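# Load the gear blank into the gear shaper chuck

## Task

Place the gear blank inside the gear shaper's chuck, then open the gripper so it is no longer held.

## Robot and tools

Robot: two arms, left_arm and right_arm, each with six revolute joints and a parallel gripper. Cameras: cam_left_wrist and cam_right_wrist, one on each wrist, each 504x504 pixels. Pictures come in that order.

Scene frame: origin on the table surface midway between the arms, +x pointing out across the table, +z up, and left_arm sits on the +y side. The words left and right are arm names only, not image sides. Gripper frame: fingers extend along the gripper's +z axis and close along its y axis. The reported end-effector point lies between the finger pads, roughly 1 cm short of the tips. Reported hand positions can be somewhat wrong, more so when the arm is stretched far.

Tool execute_actions takes "actions", a list holding at most one item, plus an optional "pictures" boolean (default: pictures included). Three forms:
- Empty list []: no command, just returns the current state.
- Motion: {"rows": [...], "steps": n}, n from 1 to 15 (default 15). Each control step is 1/30 s. Row i is used on step i; if rows run out, the final row keeps being used.
- Wait: {"steps": n} with no rows, n up to 300; nothing new is commanded, and it returns when n steps have elapsed since the previous result (time spent writing counts toward that).
Every row has exactly 14 numbers covering both arms, even if only one moves: left_arm waist, shoulder, elbow, wrist pitch, wrist yaw, wrist roll, opening, then the same seven for right_arm. The six joint values are absolute target angles in radians, in the same convention as the Joint positions line, not offsets. Nominal ranges per arm: waist -2.618 to 3.054, shoulder 0.000 to 3.142, elbow 0.000 to 3.142, wrist pitch -1.571 to 1.571, wrist yaw -1.571 to 1.571, wrist roll -2.094 to 2.094. True ends may differ by up to 0.036 rad either way. A call is rejected (nothing sent) if a target exceeds a range end by more than 0.036 rad and is further out than that joint's last reported angle. Targets beyond the true end are clipped there, reported by "joint sent to its limit" (possibly about an earlier action still running); absence of that line proves nothing. Opening is an absolute value from -1 (closed) to +1 (fully open).

Motion is rate-limited: each step, a joint's target is held within a lead of its measured angle (waist 0.202, shoulder 0.258, elbow 0.238, wrist pitch 0.573, wrist yaw and roll 0.522 rad), and if the targets would move the hand over 70 mm from where it is, all joints are pulled back proportionally. So large moves need several calls. Between calls the arms keep heading for the last row sent, until everything has nearly stopped or a step is HELD; after that only a new action makes them continue or press harder. Fingers already moving finish their motion.

Result lines: the state line gives each gripper's end_effector_position (m) and end_effector_quat_wxyz in the scene frame. Joint positions and Joint velocities list each arm's six joints (rad, rad/s) then finger-pad gap (m, m/s; 0.094 m fully open). grip_measured is the measured opening on the command scale; each gripper's readings carry a fixed error up to about 1 mm. "joint command not followed" means a clearance check altered or blocked joint targets on some steps; the rest of the row still ran. HELD marks steps where your row, fully or partly, was not sent. MOTOR HOT appears from 75 °C; OVER-TEMPERATURE FAULT reports a stop.

Gripping: away from the extremes, fingers go to where grip_measured equals your command. To hold something, command about 0.03 below its grip_measured for a firm grip, less for a lighter one. Pad force tops out near 50-62 N (lower on some grippers, and weaker on parts under about 2 mm thick); first contact can spike. Holding loads heats motors even while you think: at 90 °C the arm halts for 10 s, at 100 °C it drops everything and falls. Keep holds short.

zoom_image: {"camera": one of cam_left_wrist or cam_right_wrist, "region": [x0, y0, x1, y1]} in pixels of that camera's latest image, origin top-left, at most 504 by 504; returns a closer, sharper view.

finished_scene: {"scene": current scene number}. The result may give a new task. Answering without any tool call ends everything.

Avoid: knocking or placing anything off the table (fails the task), arms colliding or pressing on each other, drops, slips, slamming, hard pushes. Expect occasional brief external tugs on a held part or pushes on loose objects. Smooth, economical, quick motion is preferred.

Each tool is called after "Emit:" as name([rows], argument=value, ...), one row to a line, values as JSON.

## Session

Emit:
execute_actions(actions=[])

Scene clock: 0.00 s of 4200.00 s.
left_arm: end_effector_position=(+0.2400, +0.5214, +0.1619) grip_measured=+1.000 end_effector_quat_wxyz=(-0.227, +0.715, -0.603, +0.270) | right_arm: end_effector_position=(+0.2740, -0.2282, +0.3733) grip_measured=+1.000 end_effector_quat_wxyz=(-0.357, +0.683, -0.467, +0.432)
Joint positions: left_arm=[ 1.081  1.578  1.25  -0.842  0.616 -0.803  0.094] | right_arm=[ 0.634  0.841  1.258 -0.86   0.527 -1.617  0.094]
Joint velocities: left_arm=[-0.002  0.007 -0.002 -0.022  0.022  0.081  0.   ] | right_arm=[-0.002 -0.002  0.012 -0.051 -0.022 -0.022  0.   ]

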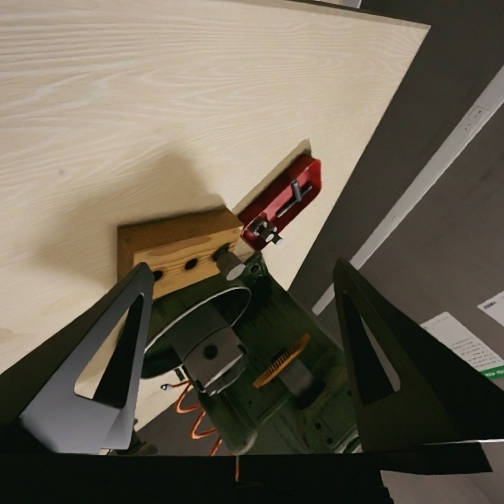

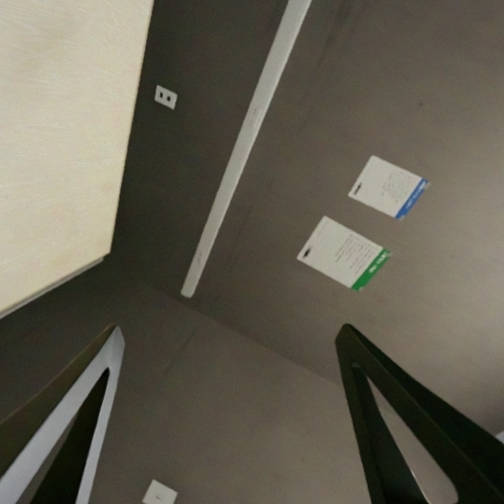

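Emit:
execute_actions([
  {"rows":[[1.08,0.3,0.7,-0.5,0,0,1,0.63,0.3,0.7,-0.5,0,0,1]],"steps":15},
], pictures=false)

Emit:
execute_actions([
  {"steps":40},
])

Scene clock: 4.13 s of 4200.00 s.
left_arm: end_effector_position=(+0.0908, +0.4525, +0.3177) grip_measured=+1.000 end_effector_quat_wxyz=(+0.581, -0.386, +0.644, +0.314) | right_arm: end_effector_position=(+0.1980, -0.1809, +0.3172) grip_measured=+1.000 end_effector_quat_wxyz=(+0.649, -0.317, +0.680, +0.128)
Joint positions: left_arm=[ 1.079  0.337  0.702 -0.492  0.029 -0.041  0.094] | right_arm=[ 0.629  0.299  0.706 -0.533  0.026 -0.238  0.094]
Joint velocities: left_arm=[-0.012 -1.385  0.159  0.3   -0.154  0.271  0.   ] | right_arm=[ 0.012 -0.007 -0.002  0.139 -0.081  1.516  0.   ]
Steps of this call (steps 1 to 90: nothing new was sent; then 0.63 s passed at rest; steps 91 to 105: all 15 steps of this action). Readings (joint positions):
91: left_arm=[1.078 1.541 1.202 -0.769 0.540 -0.720] | right_arm=[0.629 0.803 1.206 -0.785 0.457 -1.536]
92: left_arm=[1.077 1.471 1.119 -0.690 0.437 -0.619] | right_arm=[0.629 0.733 1.119 -0.703 0.361 -1.435]
94: left_arm=[1.079 1.294 0.952 -0.613 0.277 -0.420] | right_arm=[0.629 0.558 0.945 -0.624 0.229 -1.239]
98: left_arm=[1.079 0.923 0.717 -0.575 0.114 -0.176] | right_arm=[0.629 0.302 0.726 -0.588 0.095 -0.848]
105: the state above

Scene clock: 5.47 s of 4200.00 s.
left_arm: end_effector_position=(+0.0825, +0.4453, +0.3350) grip_measured=+1.000 end_effector_quat_wxyz=(+0.595, -0.368, +0.626, +0.344) | right_arm: end_effector_position=(+0.1966, -0.1780, +0.3219) grip_measured=+1.000 end_effector_quat_wxyz=(+0.634, -0.242, +0.704, +0.210)
Joint positions: left_arm=[ 1.079  0.29   0.71  -0.475  0.008 -0.006  0.094] | right_arm=[ 0.629  0.299  0.706 -0.514  0.008 -0.01   0.094]
Joint velocities: left_arm=[ 0.012  0.012  0.012 -0.007 -0.066 -0.037  0.   ] | right_arm=[-0.002 -0.002 -0.012  0.007  0.081  0.022  0.   ]
Steps of this call (steps 1 to 30: the robot went on to your last target; steps 31 to 40: nothing new was sent). Readings (joint positions):
1: left_arm=[1.079 0.303 0.707 -0.480 0.025 -0.035] | right_arm=[0.629 0.299 0.706 -0.528 0.022 -0.192]
2: left_arm=[1.079 0.290 0.710 -0.469 0.021 -0.029] | right_arm=[0.629 0.299 0.706 -0.525 0.019 -0.156]
4: left_arm=[1.079 0.290 0.710 -0.466 0.016 -0.020] | right_arm=[0.629 0.299 0.706 -0.520 0.015 -0.103]
8: left_arm=[1.079 0.290 0.710 -0.473 0.011 -0.012] | right_arm=[0.629 0.299 0.706 -0.516 0.011 -0.048]
40: the state above
All arms were judged still, so your last target was given up. Only a new action makes them travel on or press farther. Fingers that are still opening or closing keep moving.

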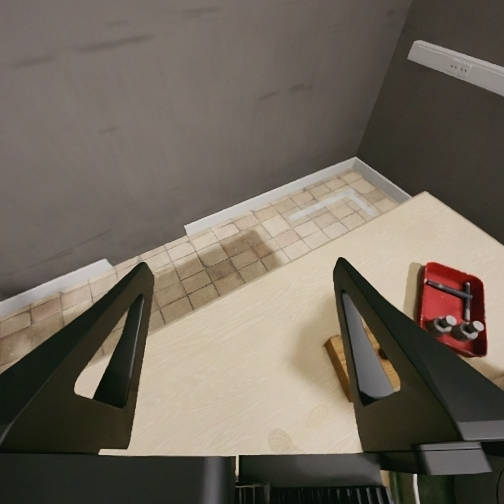

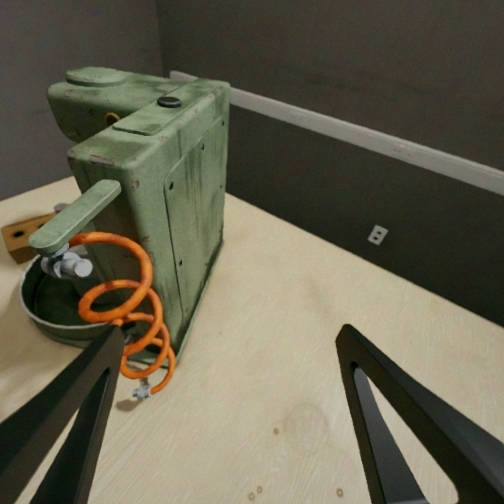

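Emit:
execute_actions([
  {"rows":[[0.4,0.15,0.8,-0.9,0,0,1,1.25,0.4,0.5,0.0,0,0,1]],"steps":15},
], pictures=false)

Emit:
execute_actions([
  {"steps":30},
])

Scene clock: 9.67 s of 4200.00 s.
left_arm: end_effector_position=(+0.1299, +0.3209, +0.2936) grip_measured=+1.000 end_effector_quat_wxyz=(+0.607, -0.154, +0.771, +0.117) | right_arm: end_effector_position=(+0.1014, -0.0557, +0.3147) grip_measured=+1.000 end_effector_quat_wxyz=(+0.583, -0.414, +0.552, +0.429)
Joint positions: left_arm=[ 0.406  0.159  0.784 -0.864  0.004 -0.005  0.094] | right_arm=[ 1.243  0.408  0.488 -0.032 -0.005 -0.007  0.094]
Joint velocities: left_arm=[-0.012 -0.007  0.012 -0.11  -0.11  -0.051  0.   ] | right_arm=[-0.022  0.002 -0.017  0.183 -0.066  0.022  0.   ]
Steps of this call (steps 1 to 90: nothing new was sent; then 0.70 s passed at rest; steps 91 to 105: all 15 steps of this action). Readings (joint positions):
91: left_arm=[1.041 0.278 0.722 -0.528 -0.005 -0.006] | right_arm=[0.666 0.305 0.671 -0.428 0.021 -0.008]
92: left_arm=[0.965 0.249 0.735 -0.604 -0.005 -0.006] | right_arm=[0.741 0.321 0.623 -0.317 0.021 -0.008]
94: left_arm=[0.811 0.188 0.759 -0.711 -0.000 -0.006] | right_arm=[0.893 0.372 0.546 -0.200 0.018 -0.008]
98: left_arm=[0.507 0.159 0.784 -0.801 0.002 -0.005] | right_arm=[1.184 0.408 0.488 -0.129 0.005 -0.007]
105: the state above

Scene clock: 10.67 s of 4200.00 s.
left_arm: end_effector_position=(+0.1293, +0.3206, +0.2906) grip_measured=+1.000 end_effector_quat_wxyz=(+0.602, -0.154, +0.775, +0.116) | right_arm: end_effector_position=(+0.1013, -0.0560, +0.3195) grip_measured=+1.000 end_effector_quat_wxyz=(+0.588, -0.409, +0.547, +0.433)
Joint positions: left_arm=[ 0.406  0.159  0.784 -0.876  0.004 -0.005  0.094] | right_arm=[ 1.243  0.408  0.488 -0.013 -0.005 -0.007  0.094]
Joint velocities: left_arm=[ 0.002  0.002 -0.017  0.066  0.037  0.037  0.   ] | right_arm=[ 0.002 -0.012  0.007  0.022  0.007 -0.007  0.   ]
Steps of this call (steps 1 to 30: the robot went on to your last target). Readings (joint positions):
1: left_arm=[0.406 0.159 0.784 -0.867 0.004 -0.005] | right_arm=[1.243 0.408 0.488 -0.028 -0.005 -0.007]
2: left_arm=[0.406 0.159 0.784 -0.869 0.004 -0.005] | right_arm=[1.243 0.408 0.488 -0.024 -0.005 -0.007]
4: left_arm=[0.406 0.159 0.784 -0.872 0.004 -0.005] | right_arm=[1.243 0.408 0.488 -0.020 -0.005 -0.007]
8: left_arm=[0.406 0.159 0.784 -0.874 0.004 -0.005] | right_arm=[1.243 0.408 0.488 -0.015 -0.005 -0.007]
30: the state above
All arms were judged still, so your last target was given up. Only a new action makes them travel on or press farther. Fingers that are still opening or closing keep moving.

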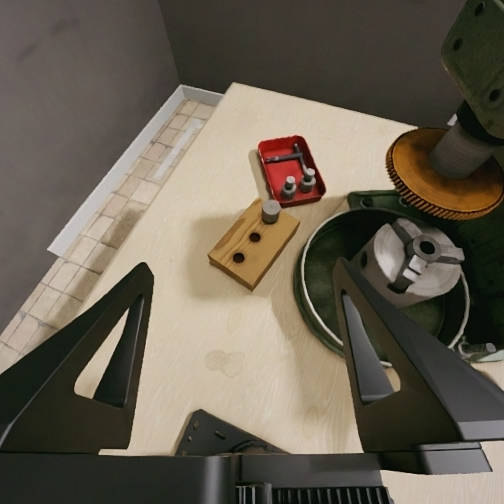

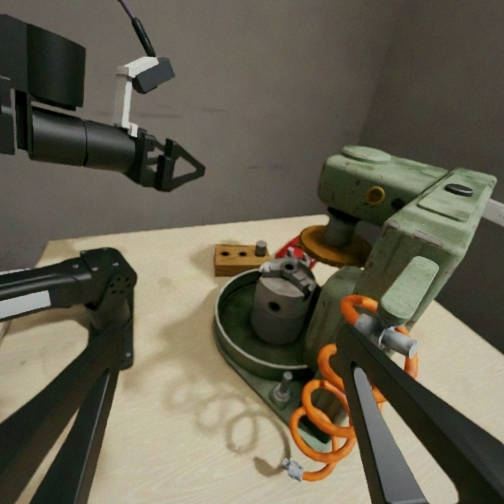

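Emit:
execute_actions([
  {"rows":[[0.3,0.3,0.75,-0.7,0,0,0.4,1.25,0.4,0.5,0.0,0,0,1],[0.3,0.4,0.7,-0.55,0,0,0.4,1.25,0.4,0.5,0.0,0,0,1],[0.3,0.5,0.65,-0.4,0,0,0.4,1.25,0.4,0.5,0.0,0,0,1],[0.3,0.6,0.6,-0.25,0,0,0.4,1.25,0.4,0.5,0.0,0,0,1],[0.3,0.7,0.55,-0.1,0,0,0.4,1.25,0.4,0.5,0.0,0,0,1],[0.3,0.8,0.5,0.05,0,0,0.4,1.25,0.4,0.5,0.0,0,0,1],[0.3,0.87,0.45,0.15,0,0,0.4,1.25,0.4,0.5,0.0,0,0,1],[0.3,0.93,0.4,0.22,0,0,0.4,1.25,0.4,0.5,0.0,0,0,1],[0.3,0.97,0.36,0.25,0,0,0.4,1.25,0.4,0.5,0.0,0,0,1],[0.3,0.97,0.33,0.25,0,0,0.4,1.25,0.4,0.5,0.0,0,0,1]],"steps":15},
], pictures=false)

Emit:
execute_actions([
  {"steps":30},
])

Scene clock: 25.90 s of 4200.00 s.
left_arm: end_effector_position=(+0.2741, +0.3483, +0.0935) grip_measured=+0.402 end_effector_quat_wxyz=(+0.467, -0.131, +0.872, +0.068) | right_arm: end_effector_position=(+0.1013, -0.0560, +0.3195) grip_measured=+1.000 end_effector_quat_wxyz=(+0.588, -0.409, +0.547, +0.433)
Joint positions: left_arm=[ 0.308  0.987  0.307  0.093 -0.    -0.005  0.066] | right_arm=[ 1.243  0.408  0.488 -0.013 -0.005 -0.007  0.094]
Joint velocities: left_arm=[-0.007 -0.017  0.007  0.462  0.007 -0.007  0.   ] | right_arm=[-0.002  0.007 -0.007 -0.037  0.007  0.037  0.   ]
Steps of this call (steps 1 to 90: nothing new was sent; then 11.73 s passed at rest; steps 91 to 105: all 15 steps of this action). Readings (joint positions):
91: left_arm=[0.388 0.175 0.784 -0.861 -0.000 -0.005] | right_arm=[1.243 0.408 0.488 -0.013 -0.005 -0.007]
92: left_arm=[0.352 0.219 0.780 -0.809 -0.000 -0.005] | right_arm=[1.243 0.408 0.488 -0.013 -0.005 -0.007]
94: left_arm=[0.317 0.358 0.743 -0.635 -0.000 -0.005] | right_arm=[1.243 0.408 0.488 -0.013 -0.005 -0.007]
98: left_arm=[0.309 0.680 0.560 -0.193 -0.000 -0.005] | right_arm=[1.243 0.408 0.488 -0.013 -0.005 -0.007]
105: the state above

Scene clock: 26.90 s of 4200.00 s.
left_arm: end_effector_position=(+0.2925, +0.3539, +0.1280) grip_measured=+0.402 end_effector_quat_wxyz=(+0.535, -0.125, +0.832, +0.078) | right_arm: end_effector_position=(+0.1013, -0.0560, +0.3195) grip_measured=+1.000 end_effector_quat_wxyz=(+0.588, -0.409, +0.547, +0.433)
Joint positions: left_arm=[ 0.308  0.987  0.307  0.252 -0.    -0.005  0.066] | right_arm=[ 1.243  0.408  0.488 -0.013 -0.005 -0.007  0.094]
Joint velocities: left_arm=[-0.002 -0.012 -0.002  0.051 -0.051  0.051 -0.001] | right_arm=[-0.007 -0.007 -0.007 -0.051 -0.007 -0.051  0.   ]
Steps of this call (steps 1 to 30: the robot went on to your last target). Readings (joint positions):
1: left_arm=[0.308 0.987 0.307 0.116 -0.000 -0.005] | right_arm=[1.243 0.408 0.488 -0.013 -0.005 -0.007]
2: left_arm=[0.308 0.987 0.307 0.146 -0.000 -0.005] | right_arm=[1.243 0.408 0.488 -0.013 -0.005 -0.007]
4: left_arm=[0.308 0.987 0.307 0.190 -0.000 -0.005] | right_arm=[1.243 0.408 0.488 -0.013 -0.005 -0.007]
8: left_arm=[0.308 0.987 0.307 0.231 -0.000 -0.005] | right_arm=[1.243 0.408 0.488 -0.013 -0.005 -0.007]
30: the state above
All arms were judged still, so your last target was given up. Only a new action makes them travel on or press farther. Fingers that are still opening or closing keep moving.

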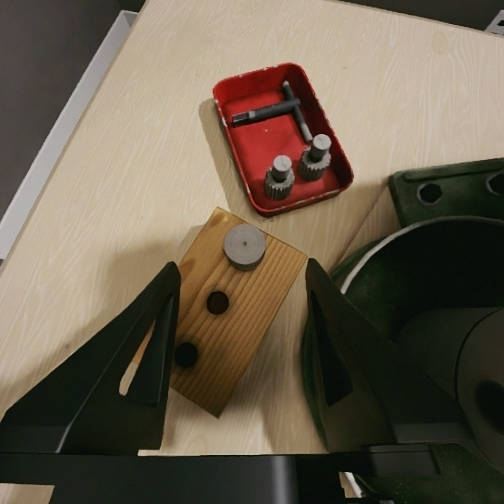

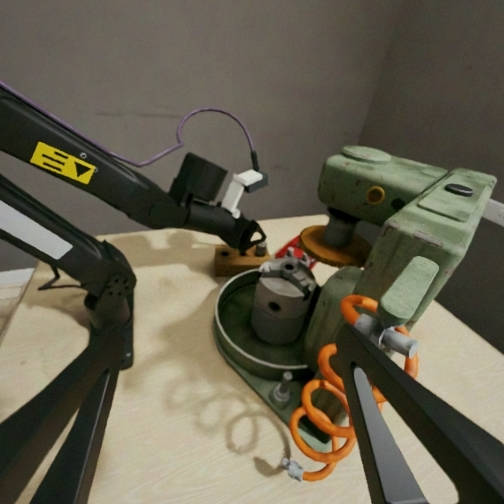

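Emit:
execute_actions([
  {"rows":[[0.3,1.0,0.305,0.32,0,0,0.3,1.25,0.4,0.5,0.0,0,0,1],[0.3,1.02,0.305,0.36,0,0,0.3,1.25,0.4,0.5,0.0,0,0,1],[0.3,1.045,0.3,0.39,0,0,0.3,1.25,0.4,0.5,0.0,0,0,1],[0.3,1.07,0.3,0.42,0,0,0.3,1.25,0.4,0.5,0.0,0,0,1],[0.3,1.095,0.3,0.45,0,0,0.3,1.25,0.4,0.5,0.0,0,0,1],[0.3,1.12,0.295,0.48,0,0,0.3,1.25,0.4,0.5,0.0,0,0,1],[0.3,1.145,0.295,0.51,0,0,0.3,1.25,0.4,0.5,0.0,0,0,1],[0.3,1.17,0.29,0.54,0,0,0.3,1.25,0.4,0.5,0.0,0,0,1],[0.3,1.195,0.29,0.57,0,0,0.3,1.25,0.4,0.5,0.0,0,0,1],[0.3,1.22,0.285,0.60,0,0,0.3,1.25,0.4,0.5,0.0,0,0,1],[0.3,1.245,0.285,0.62,0,0,0.3,1.25,0.4,0.5,0.0,0,0,1],[0.3,1.27,0.28,0.635,0,0,0.3,1.25,0.4,0.5,0.0,0,0,1],[0.3,1.29,0.28,0.645,0,0,0.3,1.25,0.4,0.5,0.0,0,0,1],[0.3,1.31,0.275,0.645,0,0,0.3,1.25,0.4,0.5,0.0,0,0,1],[0.3,1.325,0.275,0.645,0,0,0.3,1.25,0.4,0.5,0.0,0,0,1]],"steps":15},
], pictures=false)

Emit:
execute_actions([
  {"steps":25},
])

Scene clock: 42.63 s of 4200.00 s.
left_arm: end_effector_position=(+0.3249, +0.3637, +0.1103) grip_measured=+0.302 end_effector_quat_wxyz=(+0.555, -0.123, +0.819, +0.081) | right_arm: end_effector_position=(+0.1013, -0.0560, +0.3195) grip_measured=+1.000 end_effector_quat_wxyz=(+0.588, -0.409, +0.547, +0.433)
Joint positions: left_arm=[ 0.308  1.281  0.307  0.595 -0.    -0.005  0.061] | right_arm=[ 1.243  0.408  0.488 -0.013 -0.005 -0.007  0.094]
Joint velocities: left_arm=[ 0.007  0.535 -0.012  0.315 -0.022 -0.007  0.   ] | right_arm=[ 0.007  0.017 -0.002  0.051  0.037 -0.007  0.   ]
Steps of this call (steps 1 to 90: nothing new was sent; then 12.23 s passed at rest; steps 91 to 105: all 15 steps of this action). Readings (joint positions):
91: left_arm=[0.308 0.987 0.307 0.259 -0.000 -0.005] | right_arm=[1.243 0.408 0.488 -0.013 -0.005 -0.007]
92: left_arm=[0.308 0.990 0.307 0.275 -0.000 -0.005] | right_arm=[1.243 0.408 0.488 -0.013 -0.005 -0.007]
94: left_arm=[0.308 1.016 0.307 0.328 -0.000 -0.005] | right_arm=[1.243 0.408 0.488 -0.013 -0.005 -0.007]
98: left_arm=[0.308 1.114 0.307 0.436 -0.000 -0.005] | right_arm=[1.243 0.408 0.488 -0.013 -0.005 -0.007]
105: the state above

Scene clock: 43.47 s of 4200.00 s.
left_arm: end_effector_position=(+0.3265, +0.3642, +0.1076) grip_measured=+0.302 end_effector_quat_wxyz=(+0.560, -0.122, +0.816, +0.081) | right_arm: end_effector_position=(+0.1013, -0.0560, +0.3195) grip_measured=+1.000 end_effector_quat_wxyz=(+0.588, -0.409, +0.547, +0.433)
Joint positions: left_arm=[ 0.308  1.312  0.296  0.648 -0.    -0.005  0.061] | right_arm=[ 1.243  0.408  0.488 -0.013 -0.005 -0.007  0.094]
Joint velocities: left_arm=[-0.007 -0.012 -0.002 -0.066 -0.022  0.066 -0.   ] | right_arm=[ 0.002 -0.027  0.012 -0.007  0.037 -0.007  0.   ]
Steps of this call (steps 1 to 25: the robot went on to your last target). Readings (joint positions):
1: left_arm=[0.308 1.297 0.307 0.604 -0.000 -0.005] | right_arm=[1.243 0.408 0.488 -0.013 -0.005 -0.007]
2: left_arm=[0.308 1.307 0.304 0.611 -0.000 -0.005] | right_arm=[1.243 0.408 0.488 -0.013 -0.005 -0.007]
4: left_arm=[0.308 1.312 0.298 0.620 -0.000 -0.005] | right_arm=[1.243 0.408 0.488 -0.013 -0.005 -0.007]
8: left_arm=[0.308 1.312 0.296 0.634 -0.000 -0.005] | right_arm=[1.243 0.408 0.488 -0.013 -0.005 -0.007]
25: the state above

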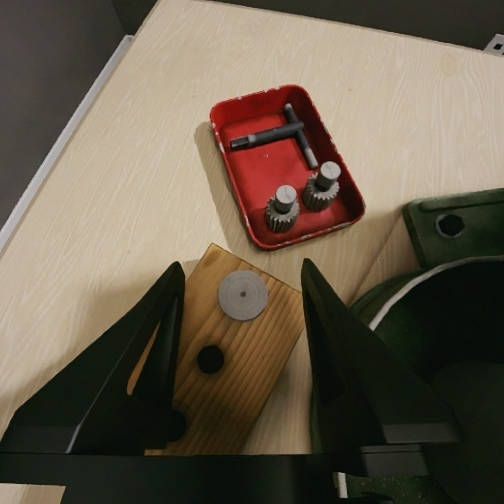

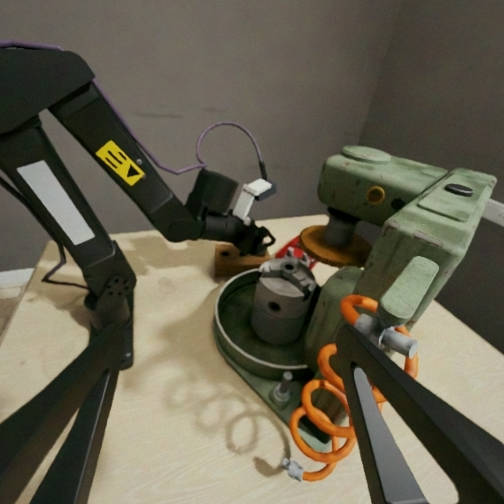

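Emit:
execute_actions([
  {"rows":[[0.3,1.33,0.27,0.69,0,0,0.3,1.25,0.4,0.5,0.0,0,0,1],[0.3,1.345,0.265,0.71,0,0,0.3,1.25,0.4,0.5,0.0,0,0,1],[0.3,1.36,0.26,0.73,0,0,0.3,1.25,0.4,0.5,0.0,0,0,1],[0.3,1.375,0.255,0.75,0,0,0.3,1.25,0.4,0.5,0.0,0,0,1],[0.3,1.39,0.25,0.77,0,0,0.3,1.25,0.4,0.5,0.0,0,0,1],[0.3,1.405,0.245,0.79,0,0,0.3,1.25,0.4,0.5,0.0,0,0,1],[0.3,1.42,0.24,0.81,0,0,0.3,1.25,0.4,0.5,0.0,0,0,1],[0.3,1.435,0.235,0.83,0,0,0.3,1.25,0.4,0.5,0.0,0,0,1],[0.3,1.45,0.23,0.85,0,0,0.3,1.25,0.4,0.5,0.0,0,0,1],[0.3,1.46,0.227,0.865,0,0,0.3,1.25,0.4,0.5,0.0,0,0,1],[0.3,1.47,0.225,0.87,0,0,0.3,1.25,0.4,0.5,0.0,0,0,1],[0.3,1.48,0.222,0.87,0,0,0.3,1.25,0.4,0.5,0.0,0,0,1],[0.3,1.488,0.222,0.87,0,0,0.3,1.25,0.4,0.5,0.0,0,0,1],[0.3,1.495,0.222,0.87,0,0,0.3,1.25,0.4,0.5,0.0,0,0,1]],"steps":15},
], pictures=false)

Emit:
execute_actions([
  {"steps":25},
])

Emit:
zoom_image(camera="cam_right_wrist", region=[190, 180, 310, 300])

Scene clock: 62.53 s of 4200.00 s.
left_arm: end_effector_position=(+0.3251, +0.3637, +0.0763) grip_measured=+0.302 end_effector_quat_wxyz=(+0.552, -0.123, +0.821, +0.080) | right_arm: end_effector_position=(+0.1013, -0.0560, +0.3195) grip_measured=+1.000 end_effector_quat_wxyz=(+0.588, -0.409, +0.547, +0.433)
Joint positions: left_arm=[ 0.308  1.474  0.243  0.842 -0.    -0.005  0.061] | right_arm=[ 1.243  0.408  0.488 -0.013 -0.005 -0.007  0.094]
Joint velocities: left_arm=[ 0.017  0.129 -0.017  0.11  -0.022 -0.066 -0.   ] | right_arm=[-0.002 -0.002  0.007 -0.022  0.022  0.051  0.   ]
Steps of this call (steps 1 to 15: the robot went on to your last target; steps 16 to 90: nothing new was sent; then 15.57 s passed at rest; steps 91 to 105: all 15 steps of this action). Readings (joint positions):
91: left_arm=[0.308 1.312 0.296 0.652 -0.000 -0.005] | right_arm=[1.243 0.408 0.488 -0.013 -0.005 -0.007]
92: left_arm=[0.308 1.315 0.294 0.664 -0.000 -0.005] | right_arm=[1.243 0.408 0.488 -0.013 -0.005 -0.007]
94: left_arm=[0.308 1.332 0.290 0.699 -0.000 -0.005] | right_arm=[1.243 0.408 0.488 -0.013 -0.005 -0.007]
98: left_arm=[0.308 1.393 0.270 0.768 -0.000 -0.005] | right_arm=[1.243 0.408 0.488 -0.013 -0.005 -0.007]
105: the state above

Scene clock: 63.37 s of 4200.00 s.
left_arm: end_effector_position=(+0.3275, +0.3645, +0.0814) grip_measured=+0.302 end_effector_quat_wxyz=(+0.562, -0.122, +0.814, +0.082) | right_arm: end_effector_position=(+0.1013, -0.0560, +0.3195) grip_measured=+1.000 end_effector_quat_wxyz=(+0.588, -0.409, +0.547, +0.433)
Joint positions: left_arm=[ 0.308  1.479  0.243  0.873 -0.    -0.005  0.061] | right_arm=[ 1.243  0.408  0.488 -0.013 -0.005 -0.007  0.094]
Joint velocities: left_arm=[ 0.012  0.007 -0.017 -0.007  0.007 -0.037 -0.   ] | right_arm=[-0.027 -0.002 -0.012 -0.037 -0.007 -0.051  0.   ]
Steps of this call (steps 1 to 25: the robot went on to your last target). Readings (joint positions):
1: left_arm=[0.308 1.478 0.243 0.846 -0.000 -0.005] | right_arm=[1.243 0.408 0.488 -0.013 -0.005 -0.007]
2: left_arm=[0.308 1.479 0.243 0.849 -0.000 -0.005] | right_arm=[1.243 0.408 0.488 -0.013 -0.005 -0.007]
4: left_arm=[0.308 1.479 0.243 0.857 -0.000 -0.005] | right_arm=[1.243 0.408 0.488 -0.013 -0.005 -0.007]
8: left_arm=[0.308 1.479 0.243 0.867 -0.000 -0.005] | right_arm=[1.243 0.408 0.488 -0.013 -0.005 -0.007]
25: the state above

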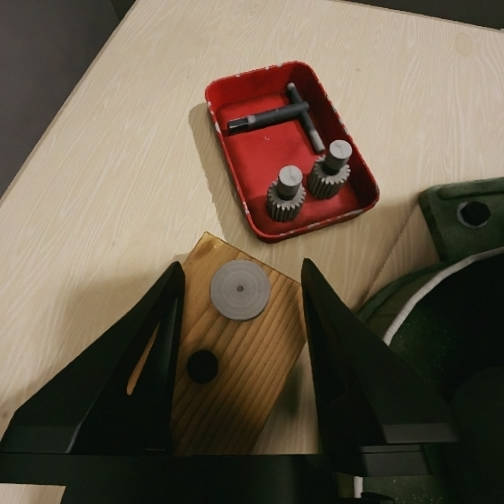

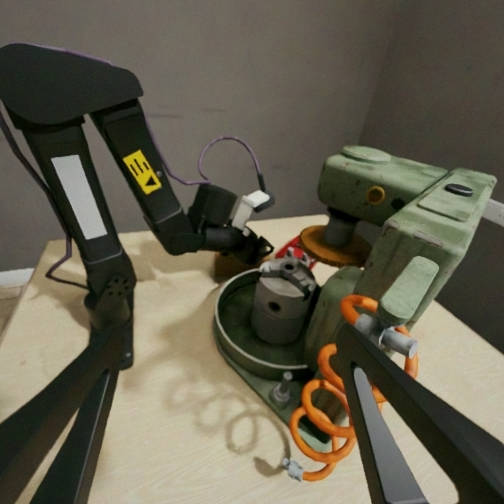

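Region (190, 180, 310, 300) of cam_right_wrist's 504x504 image, scaled by 4.200, with more detail than that image has.

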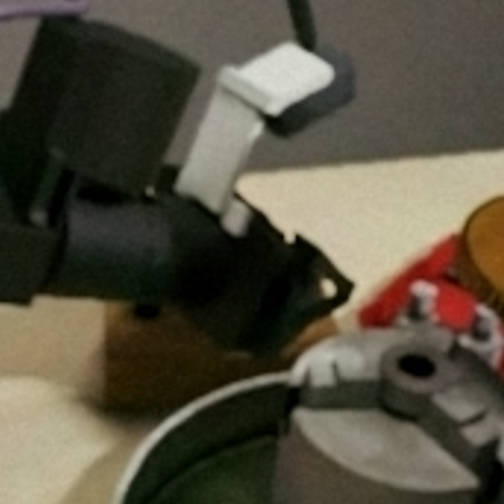

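Emit:
execute_actions([
  {"rows":[[0.3,1.502,0.222,0.87,0,0,0.3,1.25,0.4,0.5,0.0,0,0,1],[0.3,1.509,0.222,0.87,0,0,0.3,1.25,0.4,0.5,0.0,0,0,1],[0.3,1.516,0.222,0.87,0,0,0.3,1.25,0.4,0.5,0.0,0,0,1]],"steps":15},
])

Scene clock: 67.90 s of 4200.00 s.
left_arm: end_effector_position=(+0.3271, +0.3644, +0.0756) grip_measured=+0.302 end_effector_quat_wxyz=(+0.555, -0.123, +0.818, +0.081) | right_arm: end_effector_position=(+0.1013, -0.0560, +0.3195) grip_measured=+1.000 end_effector_quat_wxyz=(+0.588, -0.409, +0.547, +0.433)
Joint positions: left_arm=[ 0.308  1.499  0.243  0.877 -0.    -0.005  0.061] | right_arm=[ 1.243  0.408  0.488 -0.013 -0.005 -0.007  0.094]
Joint velocities: left_arm=[-0.007 -0.002 -0.002  0.022  0.022 -0.037 -0.   ] | right_arm=[-0.007  0.002  0.007 -0.022  0.022 -0.007  0.   ]
Steps of this call (steps 1 to 15: the robot went on to your last target; steps 16 to 90: nothing new was sent; then 1.03 s passed at rest; steps 91 to 105: all 15 steps of this action). Readings (joint positions):
91: left_arm=[0.308 1.479 0.243 0.873 -0.000 -0.005] | right_arm=[1.243 0.408 0.488 -0.013 -0.005 -0.007]
92: left_arm=[0.308 1.481 0.243 0.874 -0.000 -0.005] | right_arm=[1.243 0.408 0.488 -0.013 -0.005 -0.007]
94: left_arm=[0.308 1.491 0.243 0.877 -0.000 -0.005] | right_arm=[1.243 0.408 0.488 -0.013 -0.005 -0.007]
98: left_arm=[0.308 1.499 0.243 0.877 -0.000 -0.005] | right_arm=[1.243 0.408 0.488 -0.013 -0.005 -0.007]
105: the state above

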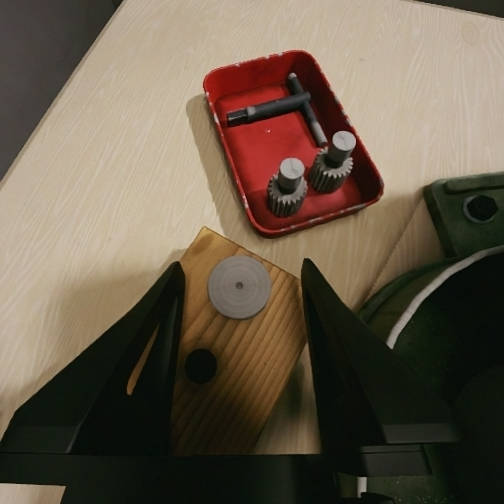

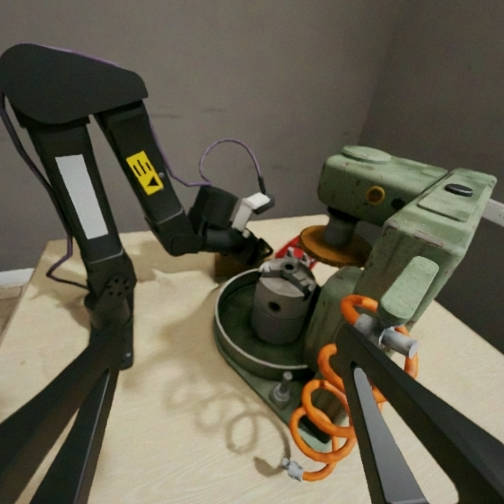

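Emit:
execute_actions([
  {"rows":[[0.3,1.516,0.222,0.87,0,0,0.2,1.25,0.4,0.5,0.0,0,0,1],[0.3,1.516,0.222,0.87,0,0,0.1,1.25,0.4,0.5,0.0,0,0,1],[0.3,1.516,0.222,0.87,0,0,0,1.25,0.4,0.5,0.0,0,0,1],[0.3,1.516,0.222,0.87,0,0,-0.1,1.25,0.4,0.5,0.0,0,0,1],[0.3,1.516,0.222,0.87,0,0,-0.18,1.25,0.4,0.5,0.0,0,0,1],[0.3,1.516,0.222,0.87,0,0,-0.24,1.25,0.4,0.5,0.0,0,0,1],[0.3,1.516,0.222,0.87,0,0,-0.29,1.25,0.4,0.5,0.0,0,0,1],[0.3,1.516,0.222,0.87,0,0,-0.33,1.25,0.4,0.5,0.0,0,0,1],[0.3,1.516,0.222,0.87,0,0,-0.36,1.25,0.4,0.5,0.0,0,0,1],[0.3,1.516,0.222,0.87,0,0,-0.39,1.25,0.4,0.5,0.0,0,0,1],[0.3,1.516,0.222,0.87,0,0,-0.42,1.25,0.4,0.5,0.0,0,0,1],[0.3,1.516,0.222,0.87,0,0,-0.45,1.25,0.4,0.5,0.0,0,0,1],[0.3,1.516,0.222,0.87,0,0,-0.47,1.25,0.4,0.5,0.0,0,0,1]],"steps":15},
])

Scene clock: 76.57 s of 4200.00 s.
left_arm: end_effector_position=(+0.3271, +0.3644, +0.0756) grip_measured=-0.408 end_effector_quat_wxyz=(+0.555, -0.123, +0.818, +0.081) | right_arm: end_effector_position=(+0.1013, -0.0560, +0.3195) grip_measured=+1.000 end_effector_quat_wxyz=(+0.588, -0.409, +0.547, +0.433)
Joint positions: left_arm=[ 0.308  1.499  0.243  0.877 -0.    -0.005  0.028] | right_arm=[ 1.243  0.408  0.488 -0.013 -0.005 -0.007  0.094]
Joint velocities: left_arm=[ 0.017  0.002 -0.002 -0.095 -0.081 -0.022 -0.001] | right_arm=[-0.002 -0.002  0.007 -0.081 -0.007  0.022  0.   ]
Steps of this call (steps 1 to 15: the robot went on to your last target; steps 16 to 90: nothing new was sent; then 5.17 s passed at rest; steps 91 to 105: all 15 steps of this action). Readings (joint positions):
91: left_arm=[0.308 1.499 0.243 0.877 -0.000 -0.005] | right_arm=[1.243 0.408 0.488 -0.013 -0.005 -0.007]
92: left_arm=[0.308 1.499 0.243 0.877 -0.000 -0.005] | right_arm=[1.243 0.408 0.488 -0.013 -0.005 -0.007]
94: left_arm=[0.308 1.499 0.243 0.877 -0.000 -0.005] | right_arm=[1.243 0.408 0.488 -0.013 -0.005 -0.007]
98: left_arm=[0.308 1.499 0.243 0.877 -0.000 -0.005] | right_arm=[1.243 0.408 0.488 -0.013 -0.005 -0.007]
105: the state above

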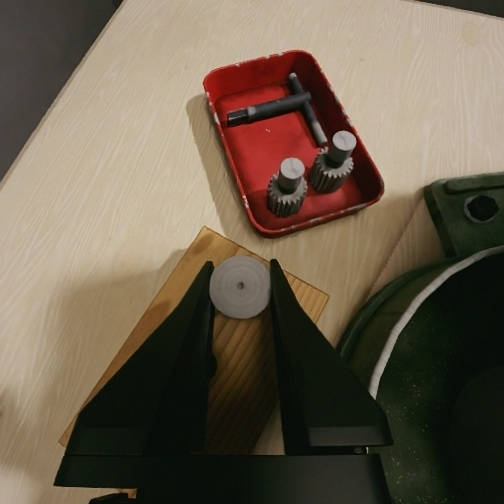

